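# Move the carton bin from low rack to top shelf

## Task

Carry the bin holding three small cartons from the low rack onto the top shelf of the shelving unit, so that the entire bottom of the bin rests on that shelf and all three cartons are upright inside it. Finish by releasing the bin and backing the robot away. The robot must not topple or be left leaning, and the result only counts if the bin stays put without the robot supporting it.

## Robot and tools

ROBOT. A LinearBot: an omnidirectional base with a column about 1.75 m high. A carriage rides the column (lift_m, 0 to 1 m) and carries two identical six-joint arms, each ending in a two-finger gripper. Arm bases sit roughly 0.57 m + lift_m above the floor, and carriage parts extend about 0.15 m beneath them. A hand reaches about 0.78 m from its shoulder but only about 0.38 m downward from its arm base. A hand is about 0.16 m long and 0.1 m wide (0.14 m when open). Parked arm joints 1 to 6 are 0, 0.05, 0.05, 1.45, 0, 0; parked, the robot is about 0.95 m wide and 0.7 m long. The wheel motors are weak (2 N m), so a light push already stops a drive. Loose objects may occasionally get nudged by outside disturbances.

CAMERAS. carriage_camera is fixed on the carriage, facing forward and tilted about 20 degrees down; it and the parked fingertips rise up to about 0.45 m above the arm bases. left_wrist_camera and right_wrist_camera look out past each hand's fingertips.

FRAMES. Base frame: origin on the floor below the base centre, x forward, y left, z up. left_hand and right_hand are reported in it, each as the point between that hand's finger pads, with quat_wxyz rotating base axes into hand axes (hand z along the fingers, fingers opening along hand y; a hand pointing straight up with joints 1, 5, 6 at 0 reads (1, 0, 0, 0)). Odometry frame is the base frame at scene start; base_odometry counts wheel rotation only, so slip shows as travel; heading is positive leftward, -3.142 to 3.142.

execute_actions. Argument actions: a list with either no action (just returns state and images) or exactly one action. An action may contain base, joints, or both; they start together and may finish at different times. base holds exactly one key, a relative offset measured from the base's last reported position: translate_m (metres, forward positive, -2 to 2), strafe_m (metres, left positive, -2 to 2) or rotate_rad (radians, counter-clockwise positive, -6.3 to 6.3). joints is one dictionary for both arms keyed by joint name, each value an absolute target: lift_m 0 to 1 m; left_joint1_rad/right_joint1_rad -2.617 to 3.054 (turn about vertical, 0 forward, positive left); joint2 0 to 3.141 (shoulder: 0 upper arm back and level, 1.57 upright, 3.14 forward and level); joint3 0 to 3.141 (elbow, 0 folded, 3.14 straight); joint4 -1.57 to 1.57 (wrist pitch, positive lifts fingertips); joint5 -1.57 to 1.57 (wrist yaw, positive swings fingertips right, opposite to joint1); joint6 -2.094 to 2.094 (roll about the finger axis, positive clockwise viewed from the forearm); left_gripper_m/right_gripper_m 0 to 0.093 m pad gap. Completion tolerances: lift 0.004, joints 1 to 3 about 0.02/0.055/0.055, joint4 0.04, joints 5 and 6 0.02, gripper 0.004. Joints move at up to 1.8 rad/s (1 to 3) and 2.7 rad/s (4 to 6); no action runs past 15 s. A joint or base left out of an action may keep pushing toward its earlier target without this showing in the status. Unknown keys or out-of-range values get the call rejected with no motion. Optional cameras: list of camera names, or "all"/null/omitted for every camera, [] for none.

wait: seconds, 0 to 10; commands nothing and returns state and images. zoom_image: camera plus region [x0, y0, x1, y1] in pixels of that camera's latest full image, origin top-left, at most 504 by 504. read_manual: section "licences" only; no motion. finished_scene: pass the current scene number; irreversible, reports success. Replying with no tool call ends everything.

RESULTS. base_status and joint_status report how each motion of the last accepted action ended: "done" (for the base, wheels turned the commanded amount even if slipping; tiny moves may fall short and still read done), "off_target" (resting away from target, maybe still pushing; normal for a gripper holding something), "contact_stop" or "time_out" (target dropped, holding position). "joint command not followed" plus a cause means a self-collision check blocked an arm's targets (grippers still act); those joints say "not_followed" and may be retried on later actions. To free a blocked arm, first move only that arm well away, then the other in a later call. on_its_own lists uncommanded behaviour; "held at" is the held target. motor_effort gives percent of maximum (bracket = peak), with sizeable fixed and random error; falling lift effort while lowering means a hand or load is resting on something; drive_wheels at rest above its free-move level means the base is still pushing. Joint torques are raw drive outputs, offset and noisy. MOTOR HOT appears from 75 °C; at 90 °C that arm halts 10 s, at 100 °C it goes limp and drops; these show as OVER-TEMPERATURE FAULT and "limit_stop_at_motor_heat" (resend targets). Outstretched arms heat quickly. "ARM HIT" means a hard self-collision.

CAUTIONS. Arms have no contact stop: a blocked arm keeps pressing and snaps to target once free. The base stops on wheel overload or an arm deflected several degrees, but late, and arms are not watched during turns; it can coast about 0.3 m after an arm touch. After a blocked drive, reverse about 0.2 m (or turn back), again if still pressed. Beware the column striking a table edge the base slid under; reversing into one can tip the robot. Tipping is irreversible and unsignalled except in images; risk grows with a high carriage, extended arms, loads, pulling and sudden stops (about 1.5 kg per hand with both arms forward can topple it). A level hand sags 10 to 17 cm under 1 kg; a fully straight arm may not lift 1 kg; hand readings drift at long reach. Grip force is about 45 to 60 N per pad. Never let the arms strike or squeeze each other hard. Avoid drops, slips, slams and hard pushes; keep the cartons upright.

Each tool is called after ">>>" by a JSON object that holds its "op" and its "data", one argument or row to a line.

## Session

I'll start by checking the robot's state and what the cameras see.

>>> {"op": "execute_actions", "data": {
  "actions": []
}}

Scene clock: 0.00 s.
Joint torques (N m, as the arm reports them, + toward a larger angle): no reading
base_odometry: x=+0.000 y=+0.000 heading=+0.000 (m, m, rad; odometry frame)
base_status: not commanded
joint_positions: lift_m=+0.301 left_joint1_rad=-0.012 left_joint2_rad=+0.030 left_joint3_rad=+0.039 left_joint4_rad=+1.466 left_joint5_rad=-0.057 left_joint6_rad=+0.001 left_gripper_m=+0.094 right_joint1_rad=-0.031 right_joint2_rad=+0.058 right_joint3_rad=+0.052 right_joint4_rad=+1.461 right_joint5_rad=+0.042 right_joint6_rad=+0.002 right_gripper_m=+0.094
joint_status: not commanded
motor_effort: lift_m=+32 drive_wheels=-2 (%)
left_hand: x=+0.2950 y=+0.3452 z=+1.2913 quat_wxyz=(+0.998, -0.028, +0.048, -0.004) (m; base frame)
right_hand: x=+0.3009 y=-0.3438 z=+1.2946 quat_wxyz=(+0.998, +0.022, +0.057, -0.016) (m; base frame)
pictures: carriage_camera, left_wrist_camera, right_wrist_camera
Images, in order (width x height): carriage_camera 672x504, left_wrist_camera 672x504, right_wrist_camera 672x504.

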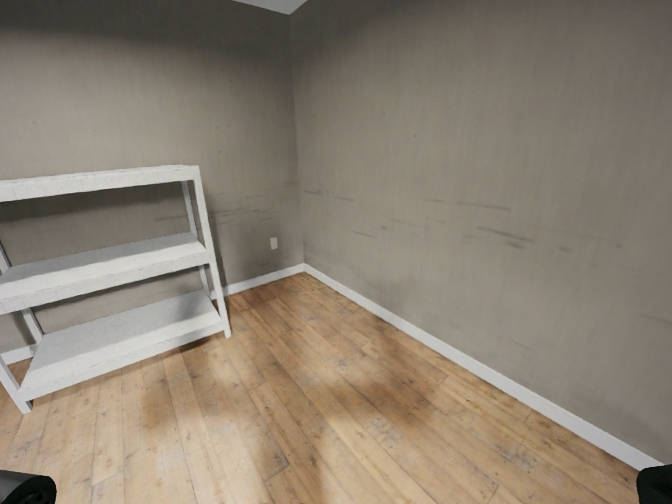

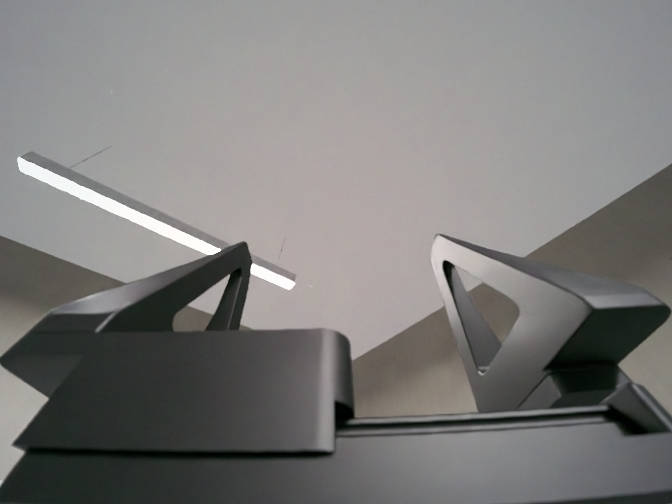

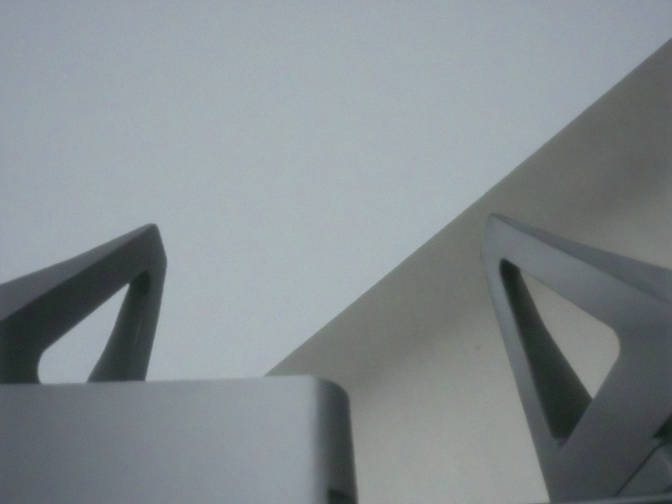

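The shelving unit is on the left. I still need to find the low rack, so I'll turn and look.

>>> {"op": "execute_actions", "data": {
  "actions": [
    {"base": {"rotate_rad": 1.2}}
  ],
  "cameras": ["carriage_camera"]
}}

Scene clock: 6.87 s.
Joint torques (N m, as the arm reports them, + toward a larger angle): left_arm=[-0.4   5.26  6.14 -0.09  0.02 -0.08] | right_arm=[-0.15  4.74  7.32 -0.18 -0.05  0.  ]
base_odometry: x=+0.000 y=+0.000 heading=+1.199 (m, m, rad; odometry frame)
base_status: done
joint_positions: lift_m=+0.301 left_joint1_rad=-0.012 left_joint2_rad=+0.030 left_joint3_rad=+0.039 left_joint4_rad=+1.466 left_joint5_rad=-0.057 left_joint6_rad=+0.001 left_gripper_m=+0.094 right_joint1_rad=-0.031 right_joint2_rad=+0.058 right_joint3_rad=+0.052 right_joint4_rad=+1.460 right_joint5_rad=+0.042 right_joint6_rad=+0.002 right_gripper_m=+0.094
joint_status: not commanded
motor_effort: lift_m=+32(32) drive_wheels=+10(44) (%)
left_hand: x=+0.2950 y=+0.3452 z=+1.2913 quat_wxyz=(+0.998, -0.028, +0.048, -0.004) (m; base frame)
right_hand: x=+0.3010 y=-0.3438 z=+1.2946 quat_wxyz=(+0.998, +0.022, +0.058, -0.016) (m; base frame)
pictures: carriage_camera
Images, in order (width x height): carriage_camera 672x504.

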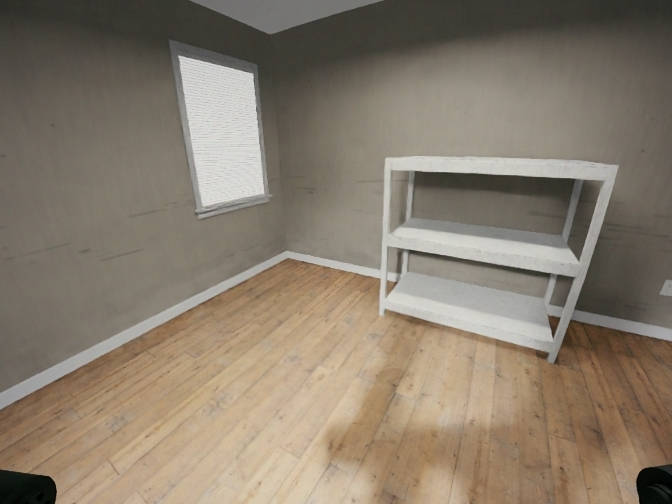

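>>> {"op": "execute_actions", "data": {
  "actions": [
    {"base": {"rotate_rad": 1.5}}
  ],
  "cameras": ["carriage_camera"]
}}

Scene clock: 11.93 s.
Joint torques (N m, as the arm reports them, + toward a larger angle): left_arm=[-0.45  5.27  6.15 -0.09  0.   -0.08] | right_arm=[-0.21  4.98  7.47 -0.15 -0.05 -0.05]
base_odometry: x=+0.000 y=+0.000 heading=+2.699 (m, m, rad; odometry frame)
base_status: done
joint_positions: lift_m=+0.301 left_joint1_rad=-0.012 left_joint2_rad=+0.030 left_joint3_rad=+0.039 left_joint4_rad=+1.466 left_joint5_rad=-0.057 left_joint6_rad=+0.001 left_gripper_m=+0.094 right_joint1_rad=-0.031 right_joint2_rad=+0.058 right_joint3_rad=+0.052 right_joint4_rad=+1.460 right_joint5_rad=+0.042 right_joint6_rad=+0.002 right_gripper_m=+0.094
joint_status: not commanded
motor_effort: lift_m=+32(32) drive_wheels=+11(42) (%)
left_hand: x=+0.2950 y=+0.3452 z=+1.2913 quat_wxyz=(+0.998, -0.028, +0.048, -0.004) (m; base frame)
right_hand: x=+0.3010 y=-0.3438 z=+1.2946 quat_wxyz=(+0.998, +0.022, +0.058, -0.016) (m; base frame)
pictures: carriage_camera
Images, in order (width x height): carriage_camera 672x504.

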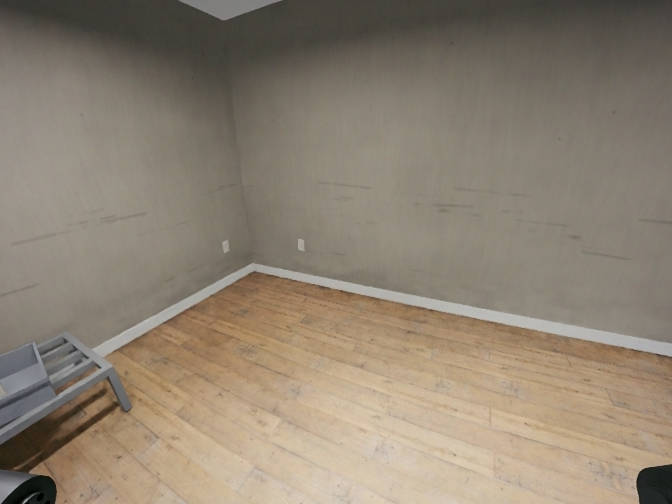

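>>> {"op": "execute_actions", "data": {
  "actions": [
    {"base": {"rotate_rad": 1.2}}
  ],
  "cameras": ["carriage_camera"]
}}

Scene clock: 20.70 s.
Joint torques (N m, as the arm reports them, + toward a larger angle): left_arm=[-0.4   5.26  6.22 -0.09  0.03 -0.06] | right_arm=[-0.08  4.88  7.39 -0.13  0.   -0.01]
base_odometry: x=+0.000 y=+0.000 heading=-2.385 (m, m, rad; odometry frame)
base_status: done
joint_positions: lift_m=+0.301 left_joint1_rad=-0.012 left_joint2_rad=+0.030 left_joint3_rad=+0.039 left_joint4_rad=+1.466 left_joint5_rad=-0.057 left_joint6_rad=+0.001 left_gripper_m=+0.094 right_joint1_rad=-0.031 right_joint2_rad=+0.058 right_joint3_rad=+0.052 right_joint4_rad=+1.460 right_joint5_rad=+0.042 right_joint6_rad=+0.002 right_gripper_m=+0.094
joint_status: not commanded
motor_effort: lift_m=+32(32) drive_wheels=+10(43) (%)
left_hand: x=+0.2950 y=+0.3452 z=+1.2913 quat_wxyz=(+0.998, -0.028, +0.048, -0.004) (m; base frame)
right_hand: x=+0.3010 y=-0.3438 z=+1.2946 quat_wxyz=(+0.998, +0.022, +0.058, -0.016) (m; base frame)
pictures: carriage_camera
Images, in order (width x height): carriage_camera 672x504.

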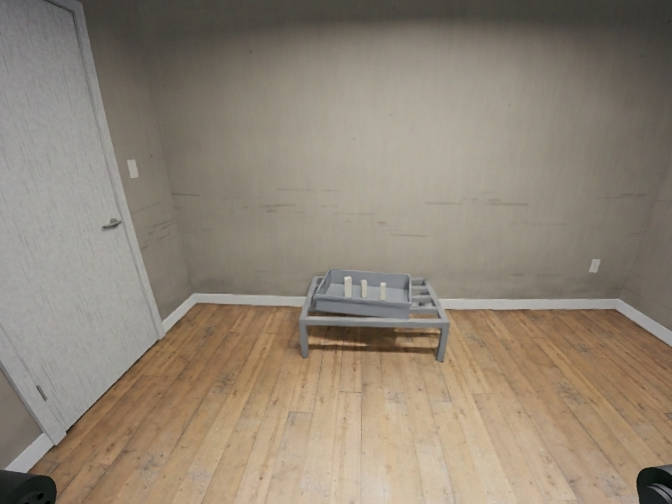

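>>> {"op": "zoom_image", "data": {
  "camera": "carriage_camera",
  "region": [280, 250, 470, 380]
}}

Region (280, 250, 470, 380) of carriage_camera's 672x504 image, scaled by 2.653, with more detail than that image has; it fills the top 345 rows of this view, and the rest is white.

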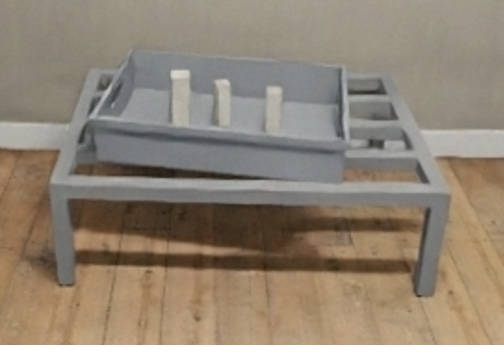

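>>> {"op": "execute_actions", "data": {
  "actions": [
    {"base": {"rotate_rad": -0.165}, "joints": {"lift_m": 0.1}}
  ],
  "cameras": []
}}

>>> {"op": "execute_actions", "data": {
  "actions": [
    {"base": {"translate_m": 0.85}}
  ],
  "cameras": ["carriage_camera"]
}}

Scene clock: 122.07 s.
Joint torques (N m, as the arm reports them, + toward a larger angle): left_arm=[-0.39  5.29  6.19 -0.1   0.02 -0.08] | right_arm=[-0.01  4.71  7.34 -0.1  -0.03  0.  ]
base_odometry: x=+0.000 y=+0.000 heading=-2.549 (m, m, rad; odometry frame)
base_status: done
joint_positions: lift_m=+0.100 left_joint1_rad=-0.012 left_joint2_rad=+0.030 left_joint3_rad=+0.039 left_joint4_rad=+1.466 left_joint5_rad=-0.057 left_joint6_rad=+0.001 left_gripper_m=+0.094 right_joint1_rad=-0.031 right_joint2_rad=+0.058 right_joint3_rad=+0.052 right_joint4_rad=+1.460 right_joint5_rad=+0.042 right_joint6_rad=+0.002 right_gripper_m=+0.094
joint_status: all done
motor_effort: lift_m=+33(34) drive_wheels=-13(32) (%)
left_hand: x=+0.2950 y=+0.3452 z=+1.0899 quat_wxyz=(+0.998, -0.028, +0.048, -0.004) (m; base frame)
right_hand: x=+0.3010 y=-0.3438 z=+1.0932 quat_wxyz=(+0.998, +0.022, +0.058, -0.016) (m; base frame)
pictures: none
No camera images: the call's "cameras" was empty. Leave "cameras" out to get every camera's image.

Scene clock: 126.13 s.
Joint torques (N m, as the arm reports them, + toward a larger angle): left_arm=[-0.36  5.27  6.24 -0.13  0.01 -0.09] | right_arm=[-0.11  4.87  7.4  -0.19  0.01 -0.02]
base_odometry: x=-0.705 y=-0.475 heading=-2.549 (m, m, rad; odometry frame)
base_status: done
joint_positions: lift_m=+0.100 left_joint1_rad=-0.012 left_joint2_rad=+0.030 left_joint3_rad=+0.039 left_joint4_rad=+1.468 left_joint5_rad=-0.057 left_joint6_rad=+0.001 left_gripper_m=+0.094 right_joint1_rad=-0.031 right_joint2_rad=+0.058 right_joint3_rad=+0.052 right_joint4_rad=+1.460 right_joint5_rad=+0.042 right_joint6_rad=+0.002 right_gripper_m=+0.094
joint_status: not commanded
motor_effort: lift_m=+33(33) drive_wheels=-11(50) (%)
left_hand: x=+0.2947 y=+0.3452 z=+1.0899 quat_wxyz=(+0.998, -0.028, +0.047, -0.004) (m; base frame)
right_hand: x=+0.3010 y=-0.3438 z=+1.0932 quat_wxyz=(+0.998, +0.022, +0.058, -0.016) (m; base frame)
pictures: carriage_camera
Images, in order (width x height): carriage_camera 672x504.

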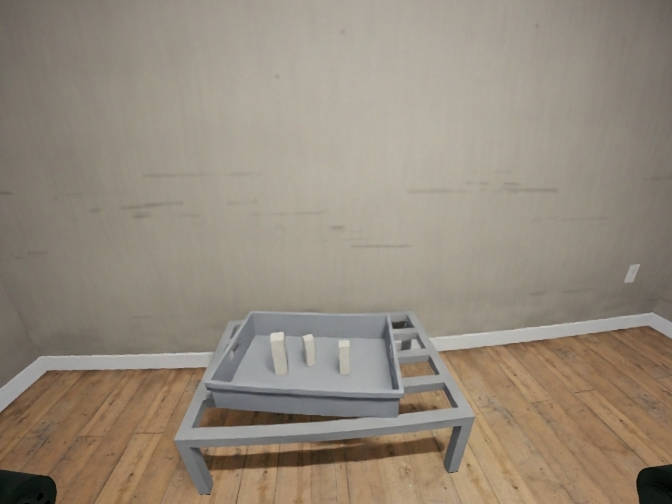

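>>> {"op": "zoom_image", "data": {
  "camera": "carriage_camera",
  "region": [160, 290, 496, 504]
}}

Region (160, 290, 496, 504) of carriage_camera's 672x504 image, scaled by 1.500, with more detail than that image has; it fills the top 321 rows of this view, and the rest is white.

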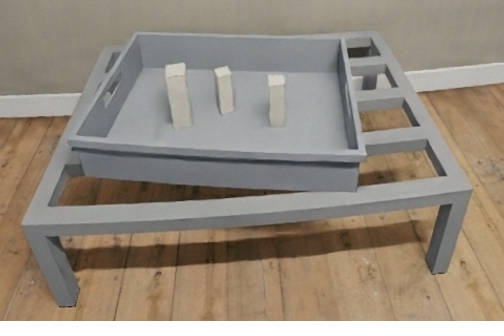

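>>> {"op": "execute_actions", "data": {
  "actions": [
    {"base": {"rotate_rad": -0.055}, "joints": {"lift_m": 0.15, "left_joint1_rad": -0.09, "left_joint2_rad": 2.524, "left_joint3_rad": 1.382, "left_joint4_rad": -0.429, "left_joint5_rad": 0.0, "left_joint6_rad": -0.09, "right_joint1_rad": 0.09, "right_joint2_rad": 2.524, "right_joint3_rad": 1.382, "right_joint4_rad": -0.429, "right_joint5_rad": 0.0, "right_joint6_rad": 0.09}}
  ],
  "cameras": []
}}

>>> {"op": "execute_actions", "data": {
  "actions": [
    {"base": {"strafe_m": 0.15}}
  ]
}}

Scene clock: 230.50 s.
Joint torques (N m, as the arm reports them, + toward a larger angle): left_arm=[ -0.89 -15.03   5.     0.48   0.05  -0.14] | right_arm=[  0.43 -13.55   5.68   0.45  -0.01   0.04]
base_odometry: x=-0.705 y=-0.475 heading=-2.603 (m, m, rad; odometry frame)
base_status: done
joint_positions: lift_m=+0.150 left_joint1_rad=-0.083 left_joint2_rad=+2.529 left_joint3_rad=+1.374 left_joint4_rad=-0.425 left_joint5_rad=-0.007 left_joint6_rad=-0.086 left_gripper_m=+0.094 right_joint1_rad=+0.084 right_joint2_rad=+2.519 right_joint3_rad=+1.380 right_joint4_rad=-0.426 right_joint5_rad=+0.004 right_joint6_rad=+0.085 right_gripper_m=+0.094
joint_status: all done
motor_effort: lift_m=+33(40) drive_wheels=-5(19) (%)
left_hand: x=+0.6574 y=+0.3046 z=+0.5314 quat_wxyz=(-0.004, -0.001, +1.000, +0.004) (m; base frame)
right_hand: x=+0.6626 y=-0.3034 z=+0.5357 quat_wxyz=(+0.003, +0.001, +1.000, -0.002) (m; base frame)
pictures: none
No camera images: the call's "cameras" was empty. Leave "cameras" out to get every camera's image.

Scene clock: 232.43 s.
Joint torques (N m, as the arm reports them, + toward a larger angle): left_arm=[ -0.95 -14.97   5.01   0.48   0.06  -0.13] | right_arm=[  0.21 -13.65   5.6    0.44  -0.02   0.02]
base_odometry: x=-0.628 y=-0.604 heading=-2.603 (m, m, rad; odometry frame)
base_status: done
joint_positions: lift_m=+0.150 left_joint1_rad=-0.083 left_joint2_rad=+2.529 left_joint3_rad=+1.374 left_joint4_rad=-0.425 left_joint5_rad=-0.007 left_joint6_rad=-0.086 left_gripper_m=+0.094 right_joint1_rad=+0.087 right_joint2_rad=+2.519 right_joint3_rad=+1.380 right_joint4_rad=-0.426 right_joint5_rad=+0.004 right_joint6_rad=+0.085 right_gripper_m=+0.094
joint_status: not commanded
motor_effort: lift_m=+33(33) drive_wheels=-7(31) (%)
left_hand: x=+0.6574 y=+0.3045 z=+0.5314 quat_wxyz=(-0.004, -0.001, +1.000, +0.004) (m; base frame)
right_hand: x=+0.6625 y=-0.3020 z=+0.5357 quat_wxyz=(+0.003, -0.001, +1.000, -0.002) (m; base frame)
pictures: carriage_camera, left_wrist_camera, right_wrist_camera
Images, in order (width x height): carriage_camera 672x504, left_wrist_camera 672x504, right_wrist_camera 672x504.

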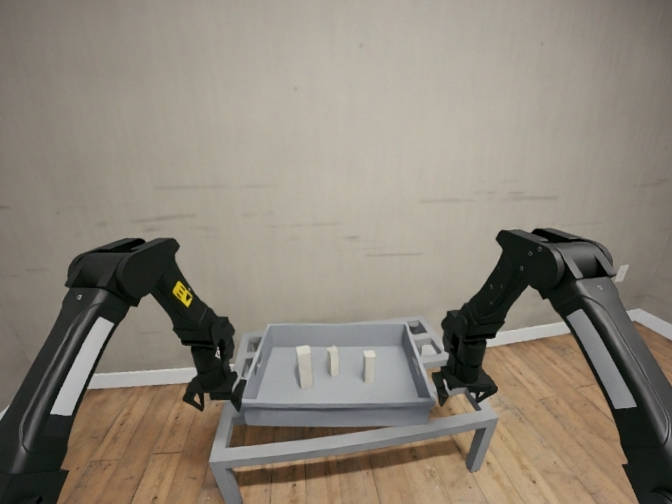

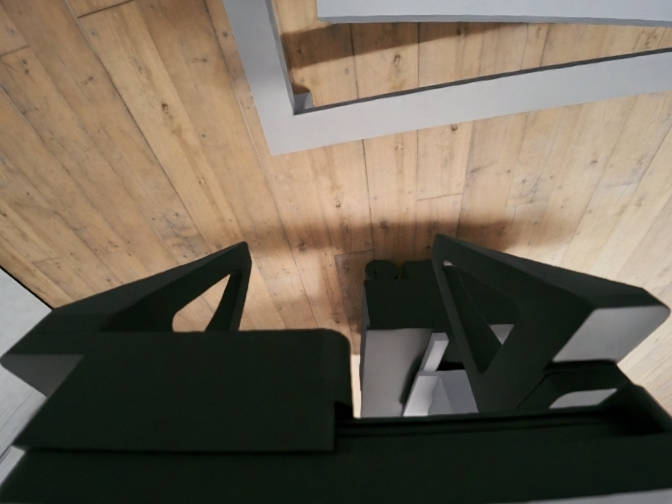

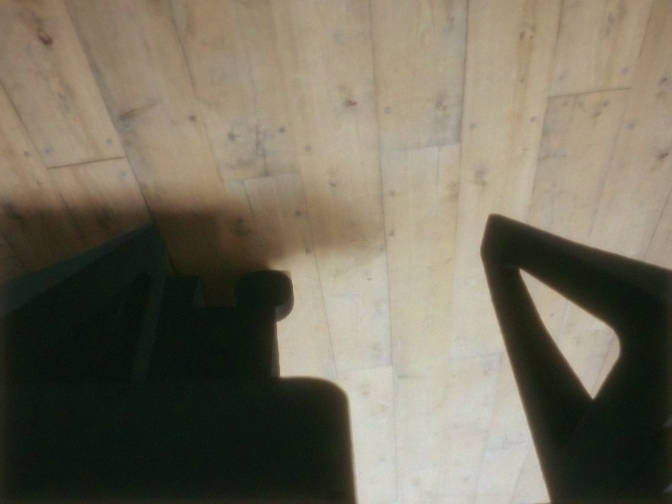

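>>> {"op": "execute_actions", "data": {
  "actions": [
    {"base": {"translate_m": 0.3}}
  ]
}}

Scene clock: 240.33 s.
Joint torques (N m, as the arm reports them, + toward a larger angle): left_arm=[ -0.88 -15.06   4.94   0.49   0.05  -0.15] | right_arm=[  0.29 -13.66   5.7    0.42  -0.01   0.04]
base_odometry: x=-0.886 y=-0.758 heading=-2.603 (m, m, rad; odometry frame)
base_status: done
joint_positions: lift_m=+0.150 left_joint1_rad=-0.083 left_joint2_rad=+2.529 left_joint3_rad=+1.374 left_joint4_rad=-0.426 left_joint5_rad=-0.007 left_joint6_rad=-0.086 left_gripper_m=+0.094 right_joint1_rad=+0.087 right_joint2_rad=+2.519 right_joint3_rad=+1.380 right_joint4_rad=-0.426 right_joint5_rad=+0.004 right_joint6_rad=+0.085 right_gripper_m=+0.094
joint_status: not commanded
motor_effort: lift_m=+32(33) drive_wheels=-8(38) (%)
left_hand: x=+0.6572 y=+0.3045 z=+0.5314 quat_wxyz=(-0.005, -0.001, +1.000, +0.004) (m; base frame)
right_hand: x=+0.6624 y=-0.3020 z=+0.5357 quat_wxyz=(+0.003, -0.001, +1.000, -0.002) (m; base frame)
pictures: carriage_camera, left_wrist_camera, right_wrist_camera
Images, in order (width x height): carriage_camera 672x504, left_wrist_camera 672x504, right_wrist_camera 672x504.

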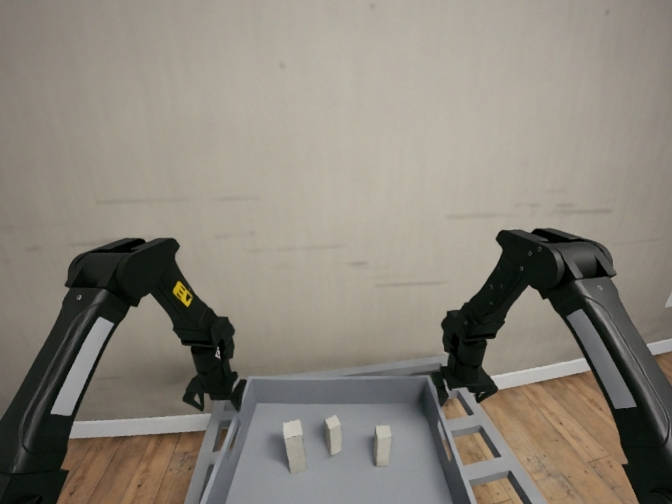

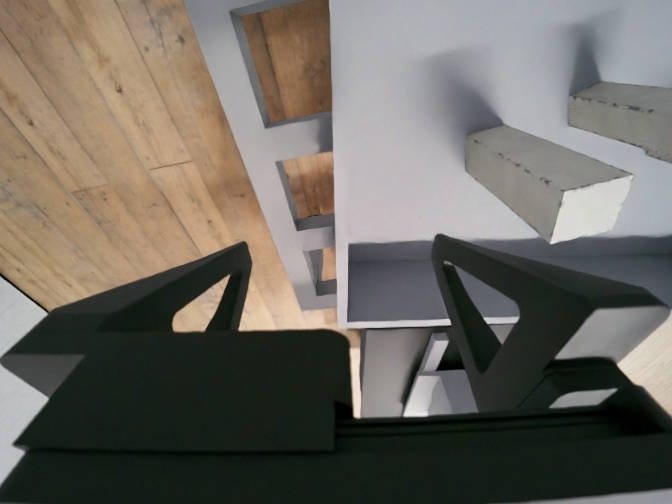

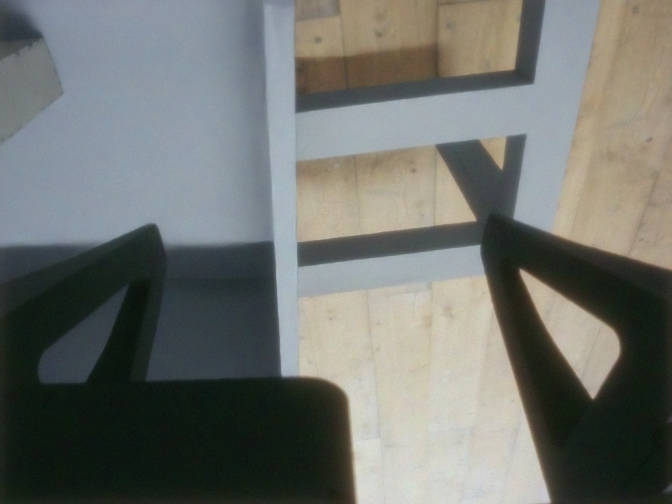

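>>> {"op": "execute_actions", "data": {
  "actions": [
    {"joints": {"lift_m": 0.07, "left_joint4_rad": -0.25, "right_joint4_rad": -0.25, "right_joint1_rad": 0.135, "right_joint6_rad": 0.135}}
  ]
}}

Scene clock: 257.80 s.
Joint torques (N m, as the arm reports them, + toward a larger angle): left_arm=[ -0.9  -15.4    5.32   0.99   0.05  -0.12] | right_arm=[ -0.17 -13.65   6.1    0.95   0.01   0.07]
base_odometry: x=-0.885 y=-0.758 heading=-2.603 (m, m, rad; odometry frame)
base_status: not commanded
joint_positions: lift_m=+0.070 left_joint1_rad=-0.083 left_joint2_rad=+2.528 left_joint3_rad=+1.374 left_joint4_rad=-0.260 left_joint5_rad=-0.007 left_joint6_rad=-0.086 left_gripper_m=+0.094 right_joint1_rad=+0.137 right_joint2_rad=+2.519 right_joint3_rad=+1.380 right_joint4_rad=-0.254 right_joint5_rad=+0.002 right_joint6_rad=+0.130 right_gripper_m=+0.094
joint_status: all done
motor_effort: lift_m=+33(34) drive_wheels=-8(10) (%)
left_hand: x=+0.6979 y=+0.3011 z=+0.4545 quat_wxyz=(+0.078, -0.002, +0.997, -0.003) (m; base frame)
right_hand: x=+0.7019 y=-0.2766 z=+0.4597 quat_wxyz=(+0.088, -0.003, +0.996, +0.011) (m; base frame)
pictures: carriage_camera, left_wrist_camera, right_wrist_camera
Images, in order (width x height): carriage_camera 672x504, left_wrist_camera 672x504, right_wrist_camera 672x504.

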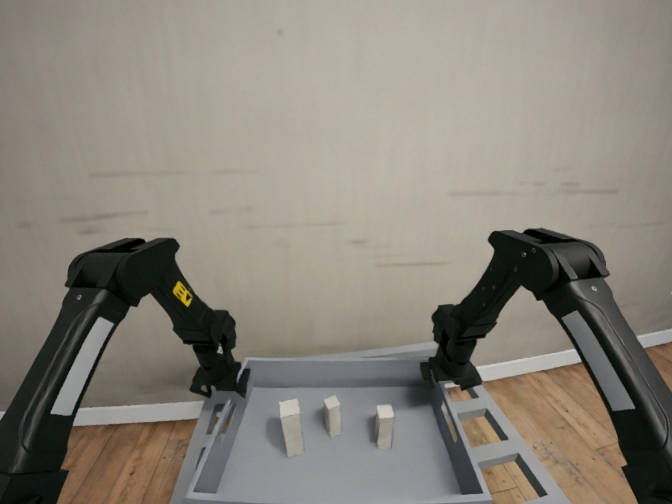

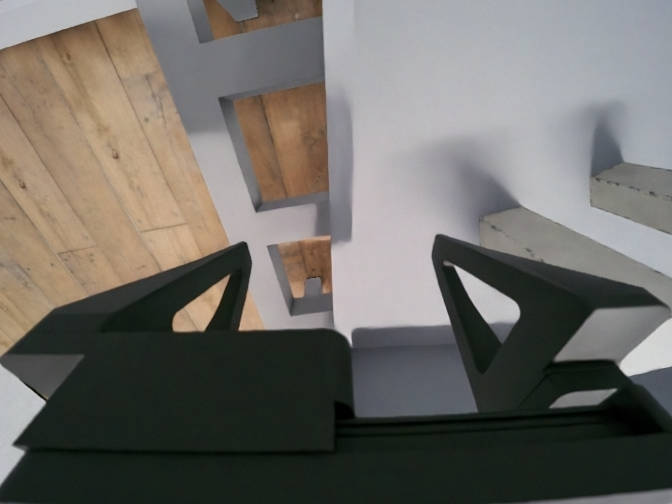

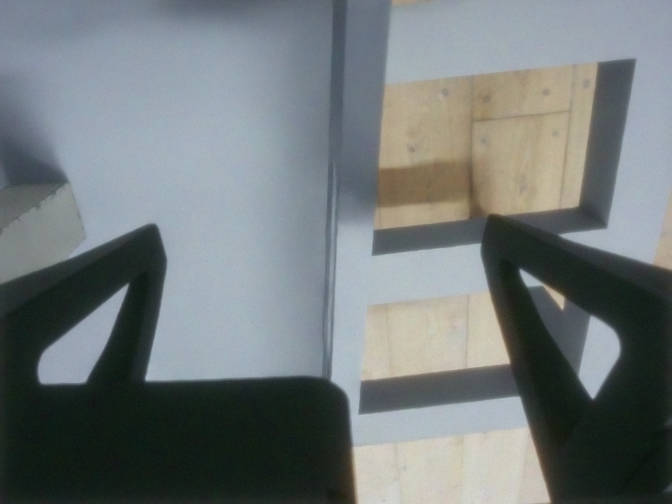

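>>> {"op": "execute_actions", "data": {
  "actions": [
    {"joints": {"lift_m": 0.0, "left_joint4_rad": -0.40, "right_joint4_rad": -0.41, "right_joint1_rad": 0.117, "right_joint6_rad": 0.117}}
  ]
}}

Scene clock: 276.57 s.
Joint torques (N m, as the arm reports them, + toward a larger angle): left_arm=[ -0.93 -15.58   4.96   0.53   0.07  -0.14] | right_arm=[ -0.45 -13.76   5.59   0.5    0.    -0.01]
base_odometry: x=-0.885 y=-0.758 heading=-2.603 (m, m, rad; odometry frame)
base_status: not commanded
joint_positions: lift_m=+0.001 left_joint1_rad=-0.083 left_joint2_rad=+2.533 left_joint3_rad=+1.374 left_joint4_rad=-0.396 left_joint5_rad=-0.007 left_joint6_rad=-0.086 left_gripper_m=+0.094 right_joint1_rad=+0.123 right_joint2_rad=+2.524 right_joint3_rad=+1.380 right_joint4_rad=-0.406 right_joint5_rad=+0.002 right_joint6_rad=+0.118 right_gripper_m=+0.094
joint_status: all done
joint sent to its limit — the command would take lift_m past its lower limit, so that joint was sent only as far as its limit.
motor_effort: lift_m=+33(35) drive_wheels=-6(7) (%)
left_hand: x=+0.6631 y=+0.3040 z=+0.3809 quat_wxyz=(+0.008, -0.001, +1.000, +0.003) (m; base frame)
right_hand: x=+0.6645 y=-0.2873 z=+0.3854 quat_wxyz=(+0.010, -0.002, +1.000, +0.000) (m; base frame)
pictures: carriage_camera, left_wrist_camera, right_wrist_camera
Images, in order (width x height): carriage_camera 672x504, left_wrist_camera 672x504, right_wrist_camera 672x504.

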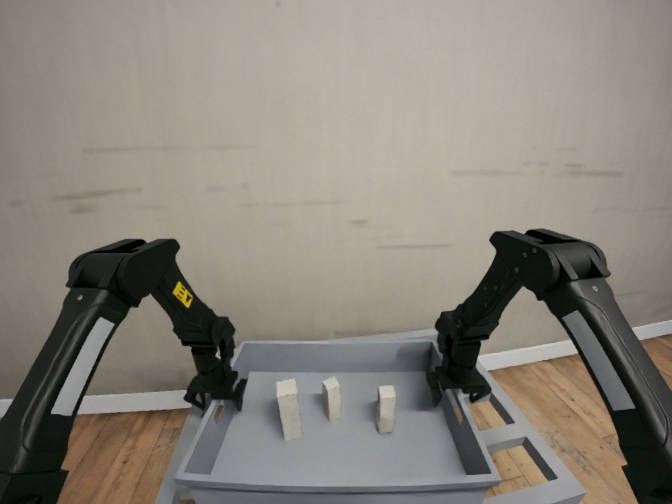

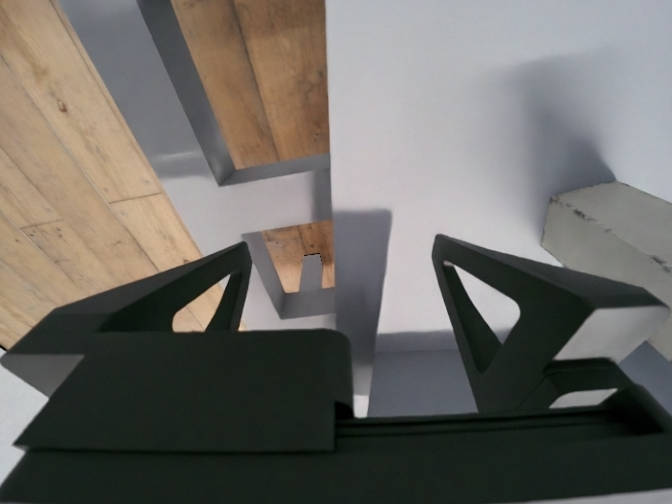

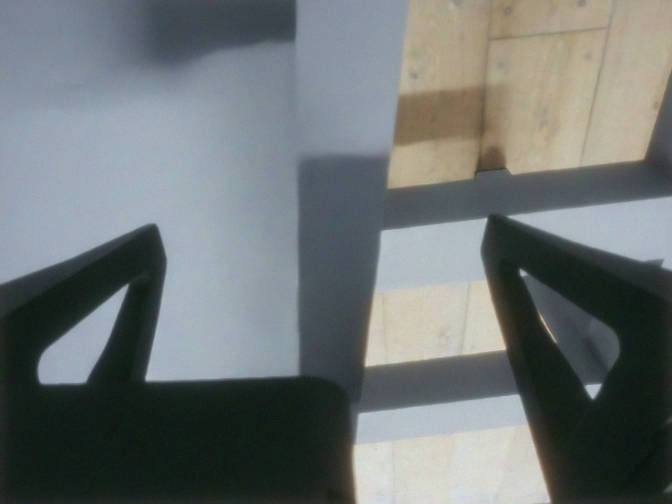

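>>> {"op": "zoom_image", "data": {
  "camera": "carriage_camera",
  "region": [160, 310, 520, 504]
}}

Region (160, 310, 520, 504) of carriage_camera's 672x504 image, scaled by 1.400, with more detail than that image has; it fills the top 272 rows of this view, and the rest is white.

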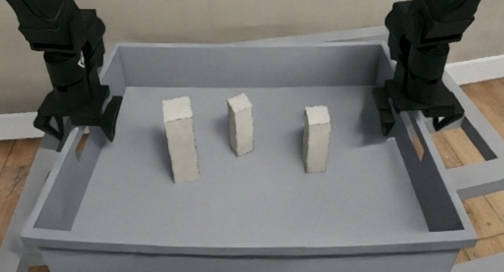

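>>> {"op": "execute_actions", "data": {
  "actions": [
    {"joints": {"left_joint1_rad": -0.112, "left_joint6_rad": -0.108, "left_joint2_rad": 2.57, "left_joint3_rad": 1.428, "right_joint1_rad": 0.107, "right_joint2_rad": 2.578, "right_joint3_rad": 1.432, "left_gripper_m": 0.05, "right_gripper_m": 0.05}}
  ]
}}

Scene clock: 297.23 s.
Joint torques (N m, as the arm reports them, + toward a larger angle): left_arm=[ -0.73 -14.2    5.72   0.58   0.05  -0.13] | right_arm=[ -0.66 -12.93   6.48   0.5    0.01  -0.03]
base_odometry: x=-0.885 y=-0.758 heading=-2.603 (m, m, rad; odometry frame)
base_status: not commanded
joint_positions: lift_m=+0.001 left_joint1_rad=-0.108 left_joint2_rad=+2.562 left_joint3_rad=+1.412 left_joint4_rad=-0.399 left_joint5_rad=-0.006 left_joint6_rad=-0.103 left_gripper_m=+0.050 right_joint1_rad=+0.114 right_joint2_rad=+2.562 right_joint3_rad=+1.421 right_joint4_rad=-0.407 right_joint5_rad=+0.002 right_joint6_rad=+0.118 right_gripper_m=+0.050
joint_status: all done
motor_effort: lift_m=+32(32) drive_wheels=-7(6) (%)
left_hand: x=+0.6699 y=+0.2935 z=+0.3762 quat_wxyz=(+0.011, +0.002, +1.000, +0.002) (m; base frame)
right_hand: x=+0.6716 y=-0.2900 z=+0.3776 quat_wxyz=(+0.011, +0.002, +1.000, +0.000) (m; base frame)
pictures: carriage_camera, left_wrist_camera, right_wrist_camera
Images, in order (width x height): carriage_camera 672x504, left_wrist_camera 672x504, right_wrist_camera 672x504.

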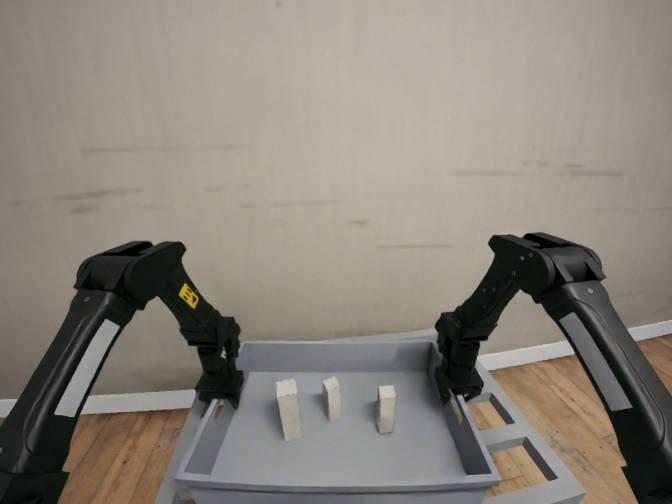

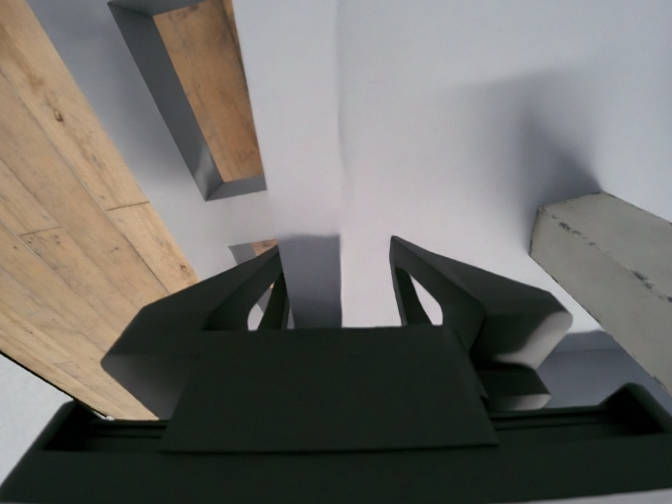

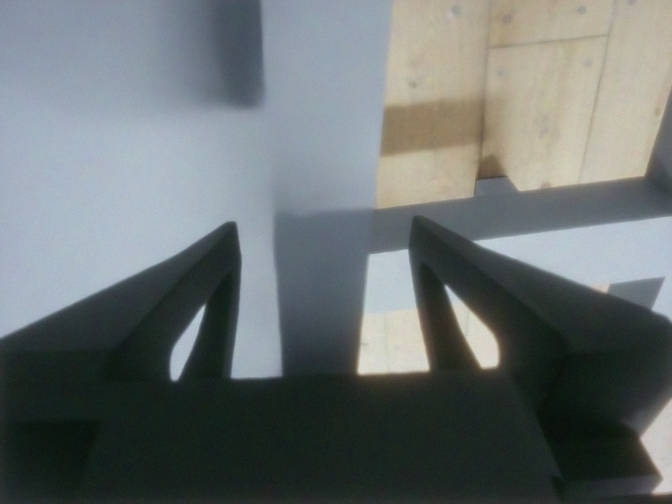

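>>> {"op": "execute_actions", "data": {
  "actions": [
    {"joints": {"left_joint1_rad": -0.088, "left_joint6_rad": -0.095, "right_gripper_m": 0.0}}
  ],
  "cameras": ["left_wrist_camera", "right_wrist_camera"]
}}

Scene clock: 303.40 s.
Joint torques (N m, as the arm reports them, + toward a larger angle): left_arm=[  0.13 -14.22   5.68   0.56   0.04  -0.09] | right_arm=[ -0.31 -12.82   6.67   0.48   0.47  -0.21]
base_odometry: x=-0.885 y=-0.758 heading=-2.603 (m, m, rad; odometry frame)
base_status: not commanded
joint_positions: lift_m=+0.001 left_joint1_rad=-0.094 left_joint2_rad=+2.562 left_joint3_rad=+1.412 left_joint4_rad=-0.399 left_joint5_rad=-0.006 left_joint6_rad=-0.095 left_gripper_m=+0.050 right_joint1_rad=+0.109 right_joint2_rad=+2.563 right_joint3_rad=+1.421 right_joint4_rad=-0.402 right_joint5_rad=-0.046 right_joint6_rad=+0.138 right_gripper_m=+0.008
joint_status: right_gripper_m off_target (ended at +0.008, target +0.000); the others done
motor_effort: lift_m=+32(32) drive_wheels=-6(7) (%)
left_hand: x=+0.6705 y=+0.2991 z=+0.3762 quat_wxyz=(+0.011, -0.001, +1.000, +0.002) (m; base frame)
right_hand: x=+0.6720 y=-0.2836 z=+0.3776 quat_wxyz=(+0.011, +0.014, +1.000, +0.025) (m; base frame)
pictures: left_wrist_camera, right_wrist_camera
Images, in order (width x height): left_wrist_camera 672x504, right_wrist_camera 672x504.

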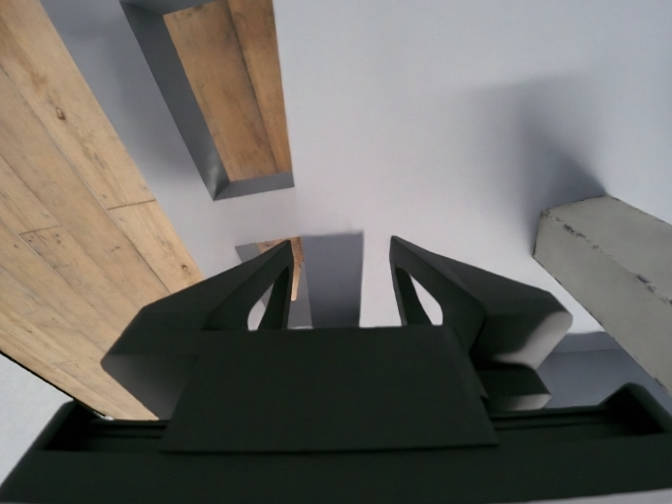

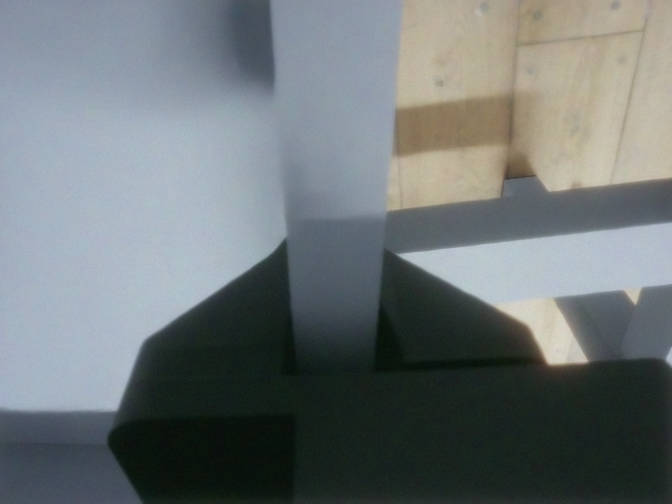

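>>> {"op": "execute_actions", "data": {
  "actions": [
    {"joints": {"left_gripper_m": 0.0}}
  ],
  "cameras": ["left_wrist_camera"]
}}

>>> {"op": "execute_actions", "data": {
  "actions": [
    {"joints": {"lift_m": 0.05}}
  ],
  "cameras": ["carriage_camera"]
}}

Scene clock: 307.57 s.
Joint torques (N m, as the arm reports them, + toward a larger angle): left_arm=[ -0.89 -14.22   5.72   0.57  -0.28  -0.32] | right_arm=[  0.18 -12.82   6.54   0.49   0.43  -0.18]
base_odometry: x=-0.885 y=-0.758 heading=-2.603 (m, m, rad; odometry frame)
base_status: not commanded
joint_positions: lift_m=+0.001 left_joint1_rad=-0.082 left_joint2_rad=+2.562 left_joint3_rad=+1.412 left_joint4_rad=-0.399 left_joint5_rad=+0.029 left_joint6_rad=-0.074 left_gripper_m=+0.008 right_joint1_rad=+0.105 right_joint2_rad=+2.563 right_joint3_rad=+1.421 right_joint4_rad=-0.402 right_joint5_rad=-0.045 right_joint6_rad=+0.135 right_gripper_m=+0.008
joint_status: left_gripper_m off_target (ended at +0.008, target +0.000)
motor_effort: lift_m=+32(32) drive_wheels=-6(6) (%)
left_hand: x=+0.6704 y=+0.2978 z=+0.3763 quat_wxyz=(+0.010, +0.004, +1.000, -0.016) (m; base frame)
right_hand: x=+0.6722 y=-0.2856 z=+0.3776 quat_wxyz=(+0.011, +0.015, +1.000, +0.024) (m; base frame)
pictures: left_wrist_camera
Images, in order (width x height): left_wrist_camera 672x504.

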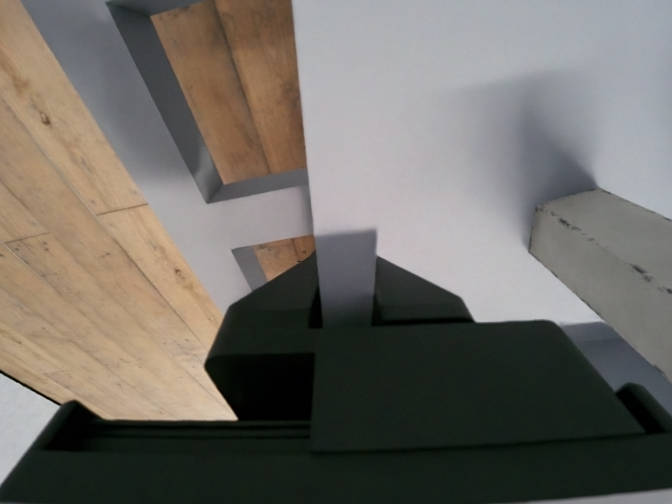

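Scene clock: 308.33 s.
Joint torques (N m, as the arm reports them, + toward a larger angle): left_arm=[ -0.86 -17.43   5.57   0.37  -0.33  -0.32] | right_arm=[  0.02 -15.52   6.49   0.33   0.46  -0.16]
base_odometry: x=-0.885 y=-0.758 heading=-2.603 (m, m, rad; odometry frame)
base_status: not commanded
joint_positions: lift_m=+0.050 left_joint1_rad=-0.082 left_joint2_rad=+2.599 left_joint3_rad=+1.412 left_joint4_rad=-0.387 left_joint5_rad=+0.036 left_joint6_rad=-0.074 left_gripper_m=+0.008 right_joint1_rad=+0.105 right_joint2_rad=+2.595 right_joint3_rad=+1.421 right_joint4_rad=-0.396 right_joint5_rad=-0.046 right_joint6_rad=+0.134 right_gripper_m=+0.008
joint_status: all done
motor_effort: lift_m=+34(41) drive_wheels=-5(6) (%)
left_hand: x=+0.6618 y=+0.2972 z=+0.4110 quat_wxyz=(-0.003, +0.004, +1.000, -0.018) (m; base frame)
right_hand: x=+0.6637 y=-0.2863 z=+0.4137 quat_wxyz=(-0.003, +0.015, +1.000, +0.023) (m; base frame)
pictures: carriage_camera
Images, in order (width x height): carriage_camera 672x504.

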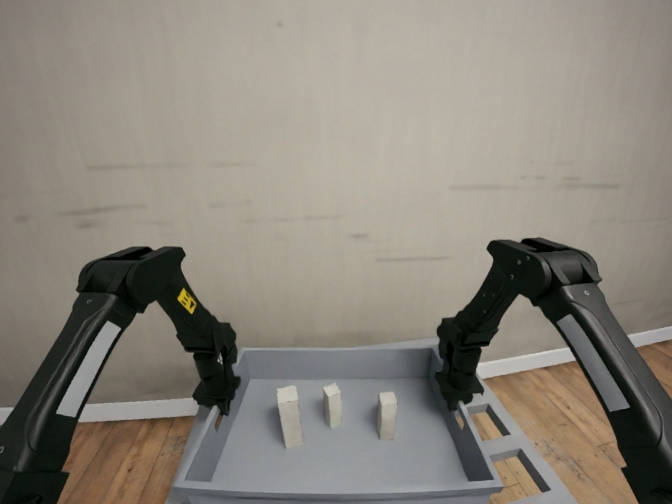

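>>> {"op": "execute_actions", "data": {
  "actions": [
    {"base": {"translate_m": -0.35}, "joints": {"lift_m": 0.15, "left_joint2_rad": 2.45, "left_joint3_rad": 1.33, "right_joint2_rad": 2.455, "right_joint3_rad": 1.335}}
  ],
  "cameras": ["carriage_camera"]
}}

Scene clock: 328.47 s.
Joint torques (N m, as the arm reports them, + toward a larger angle): left_arm=[ -0.53 -16.14   4.65   0.51  -0.33  -0.28] | right_arm=[  0.36 -14.56   5.42   0.44   0.4   -0.14]
base_odometry: x=-0.585 y=-0.579 heading=-2.603 (m, m, rad; odometry frame)
base_status: done
joint_positions: lift_m=+0.150 left_joint1_rad=-0.087 left_joint2_rad=+2.471 left_joint3_rad=+1.328 left_joint4_rad=-0.389 left_joint5_rad=+0.034 left_joint6_rad=-0.079 left_gripper_m=+0.008 right_joint1_rad=+0.103 right_joint2_rad=+2.464 right_joint3_rad=+1.337 right_joint4_rad=-0.400 right_joint5_rad=-0.040 right_joint6_rad=+0.132 right_gripper_m=+0.008
joint_status: all done
motor_effort: lift_m=+34(42) drive_wheels=-7(74) (%)
left_hand: x=+0.6619 y=+0.2957 z=+0.5457 quat_wxyz=(+0.018, +0.004, +1.000, -0.019) (m; base frame)
right_hand: x=+0.6638 y=-0.2879 z=+0.5494 quat_wxyz=(+0.019, +0.014, +0.999, +0.023) (m; base frame)
pictures: carriage_camera
Images, in order (width x height): carriage_camera 672x504.

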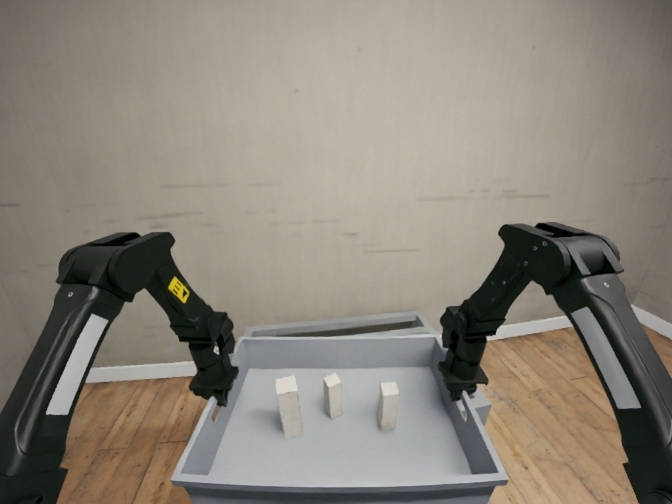

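>>> {"op": "execute_actions", "data": {
  "actions": [
    {"base": {"rotate_rad": -2.955}, "joints": {"left_joint2_rad": 2.31, "left_joint3_rad": 1.18, "right_joint2_rad": 2.315, "right_joint3_rad": 1.183}}
  ],
  "cameras": ["carriage_camera"]
}}

Scene clock: 337.13 s.
Joint torques (N m, as the arm reports them, + toward a larger angle): left_arm=[ -0.04 -16.3    4.17   0.33  -0.33  -0.18] | right_arm=[  0.13 -14.98   4.52   0.27   0.5   -0.17]
base_odometry: x=-0.585 y=-0.579 heading=+0.726 (m, m, rad; odometry frame)
base_status: done
joint_positions: lift_m=+0.150 left_joint1_rad=-0.094 left_joint2_rad=+2.345 left_joint3_rad=+1.182 left_joint4_rad=-0.375 left_joint5_rad=+0.034 left_joint6_rad=-0.087 left_gripper_m=+0.008 right_joint1_rad=+0.108 right_joint2_rad=+2.343 right_joint3_rad=+1.193 right_joint4_rad=-0.385 right_joint5_rad=-0.044 right_joint6_rad=+0.136 right_gripper_m=+0.007
joint_status: all done
motor_effort: lift_m=+34(35) drive_wheels=+6(59) (%)
left_hand: x=+0.6337 y=+0.2955 z=+0.5671 quat_wxyz=(+0.015, +0.004, +1.000, -0.018) (m; base frame)
right_hand: x=+0.6360 y=-0.2887 z=+0.5695 quat_wxyz=(+0.015, +0.014, +1.000, +0.024) (m; base frame)
pictures: carriage_camera
Images, in order (width x height): carriage_camera 672x504.

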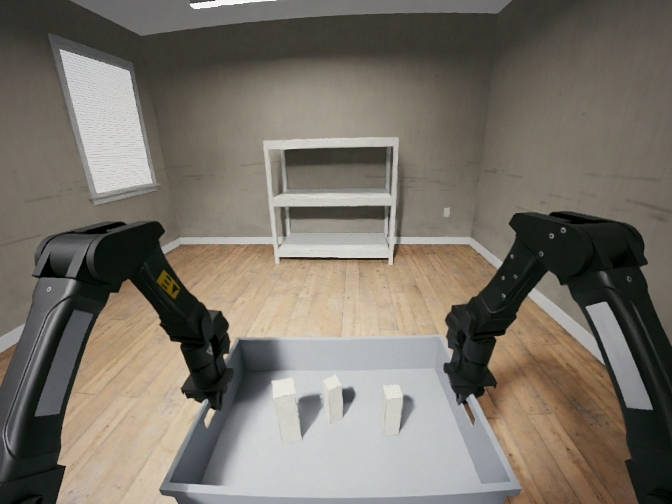

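>>> {"op": "execute_actions", "data": {
  "actions": [
    {"base": {"translate_m": 1.7}, "joints": {"lift_m": 0.6}}
  ],
  "cameras": ["carriage_camera"]
}}

Scene clock: 348.47 s.
Joint torques (N m, as the arm reports them, + toward a larger angle): left_arm=[  0.   -15.6    4.22   0.48  -0.33  -0.2 ] | right_arm=[ -0.14 -13.93   5.     0.36   0.45  -0.19]
base_odometry: x=+0.688 y=+0.548 heading=+0.725 (m, m, rad; odometry frame)
base_status: done
joint_positions: lift_m=+0.600 left_joint1_rad=-0.094 left_joint2_rad=+2.337 left_joint3_rad=+1.182 left_joint4_rad=-0.389 left_joint5_rad=+0.035 left_joint6_rad=-0.086 left_gripper_m=+0.008 right_joint1_rad=+0.108 right_joint2_rad=+2.333 right_joint3_rad=+1.188 right_joint4_rad=-0.395 right_joint5_rad=-0.045 right_joint6_rad=+0.138 right_gripper_m=+0.007
joint_status: all done
motor_effort: lift_m=+34(42) drive_wheels=-8(57) (%)
left_hand: x=+0.6323 y=+0.2955 z=+1.0198 quat_wxyz=(+0.012, +0.004, +1.000, -0.019) (m; base frame)
right_hand: x=+0.6338 y=-0.2886 z=+1.0220 quat_wxyz=(+0.013, +0.015, +1.000, +0.024) (m; base frame)
pictures: carriage_camera
Images, in order (width x height): carriage_camera 672x504.

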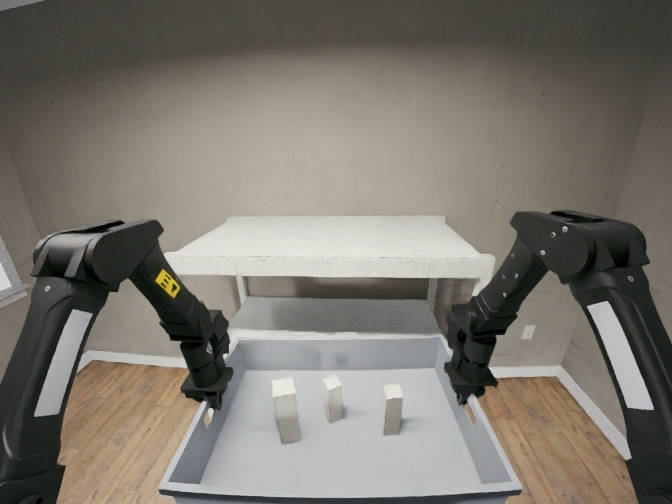

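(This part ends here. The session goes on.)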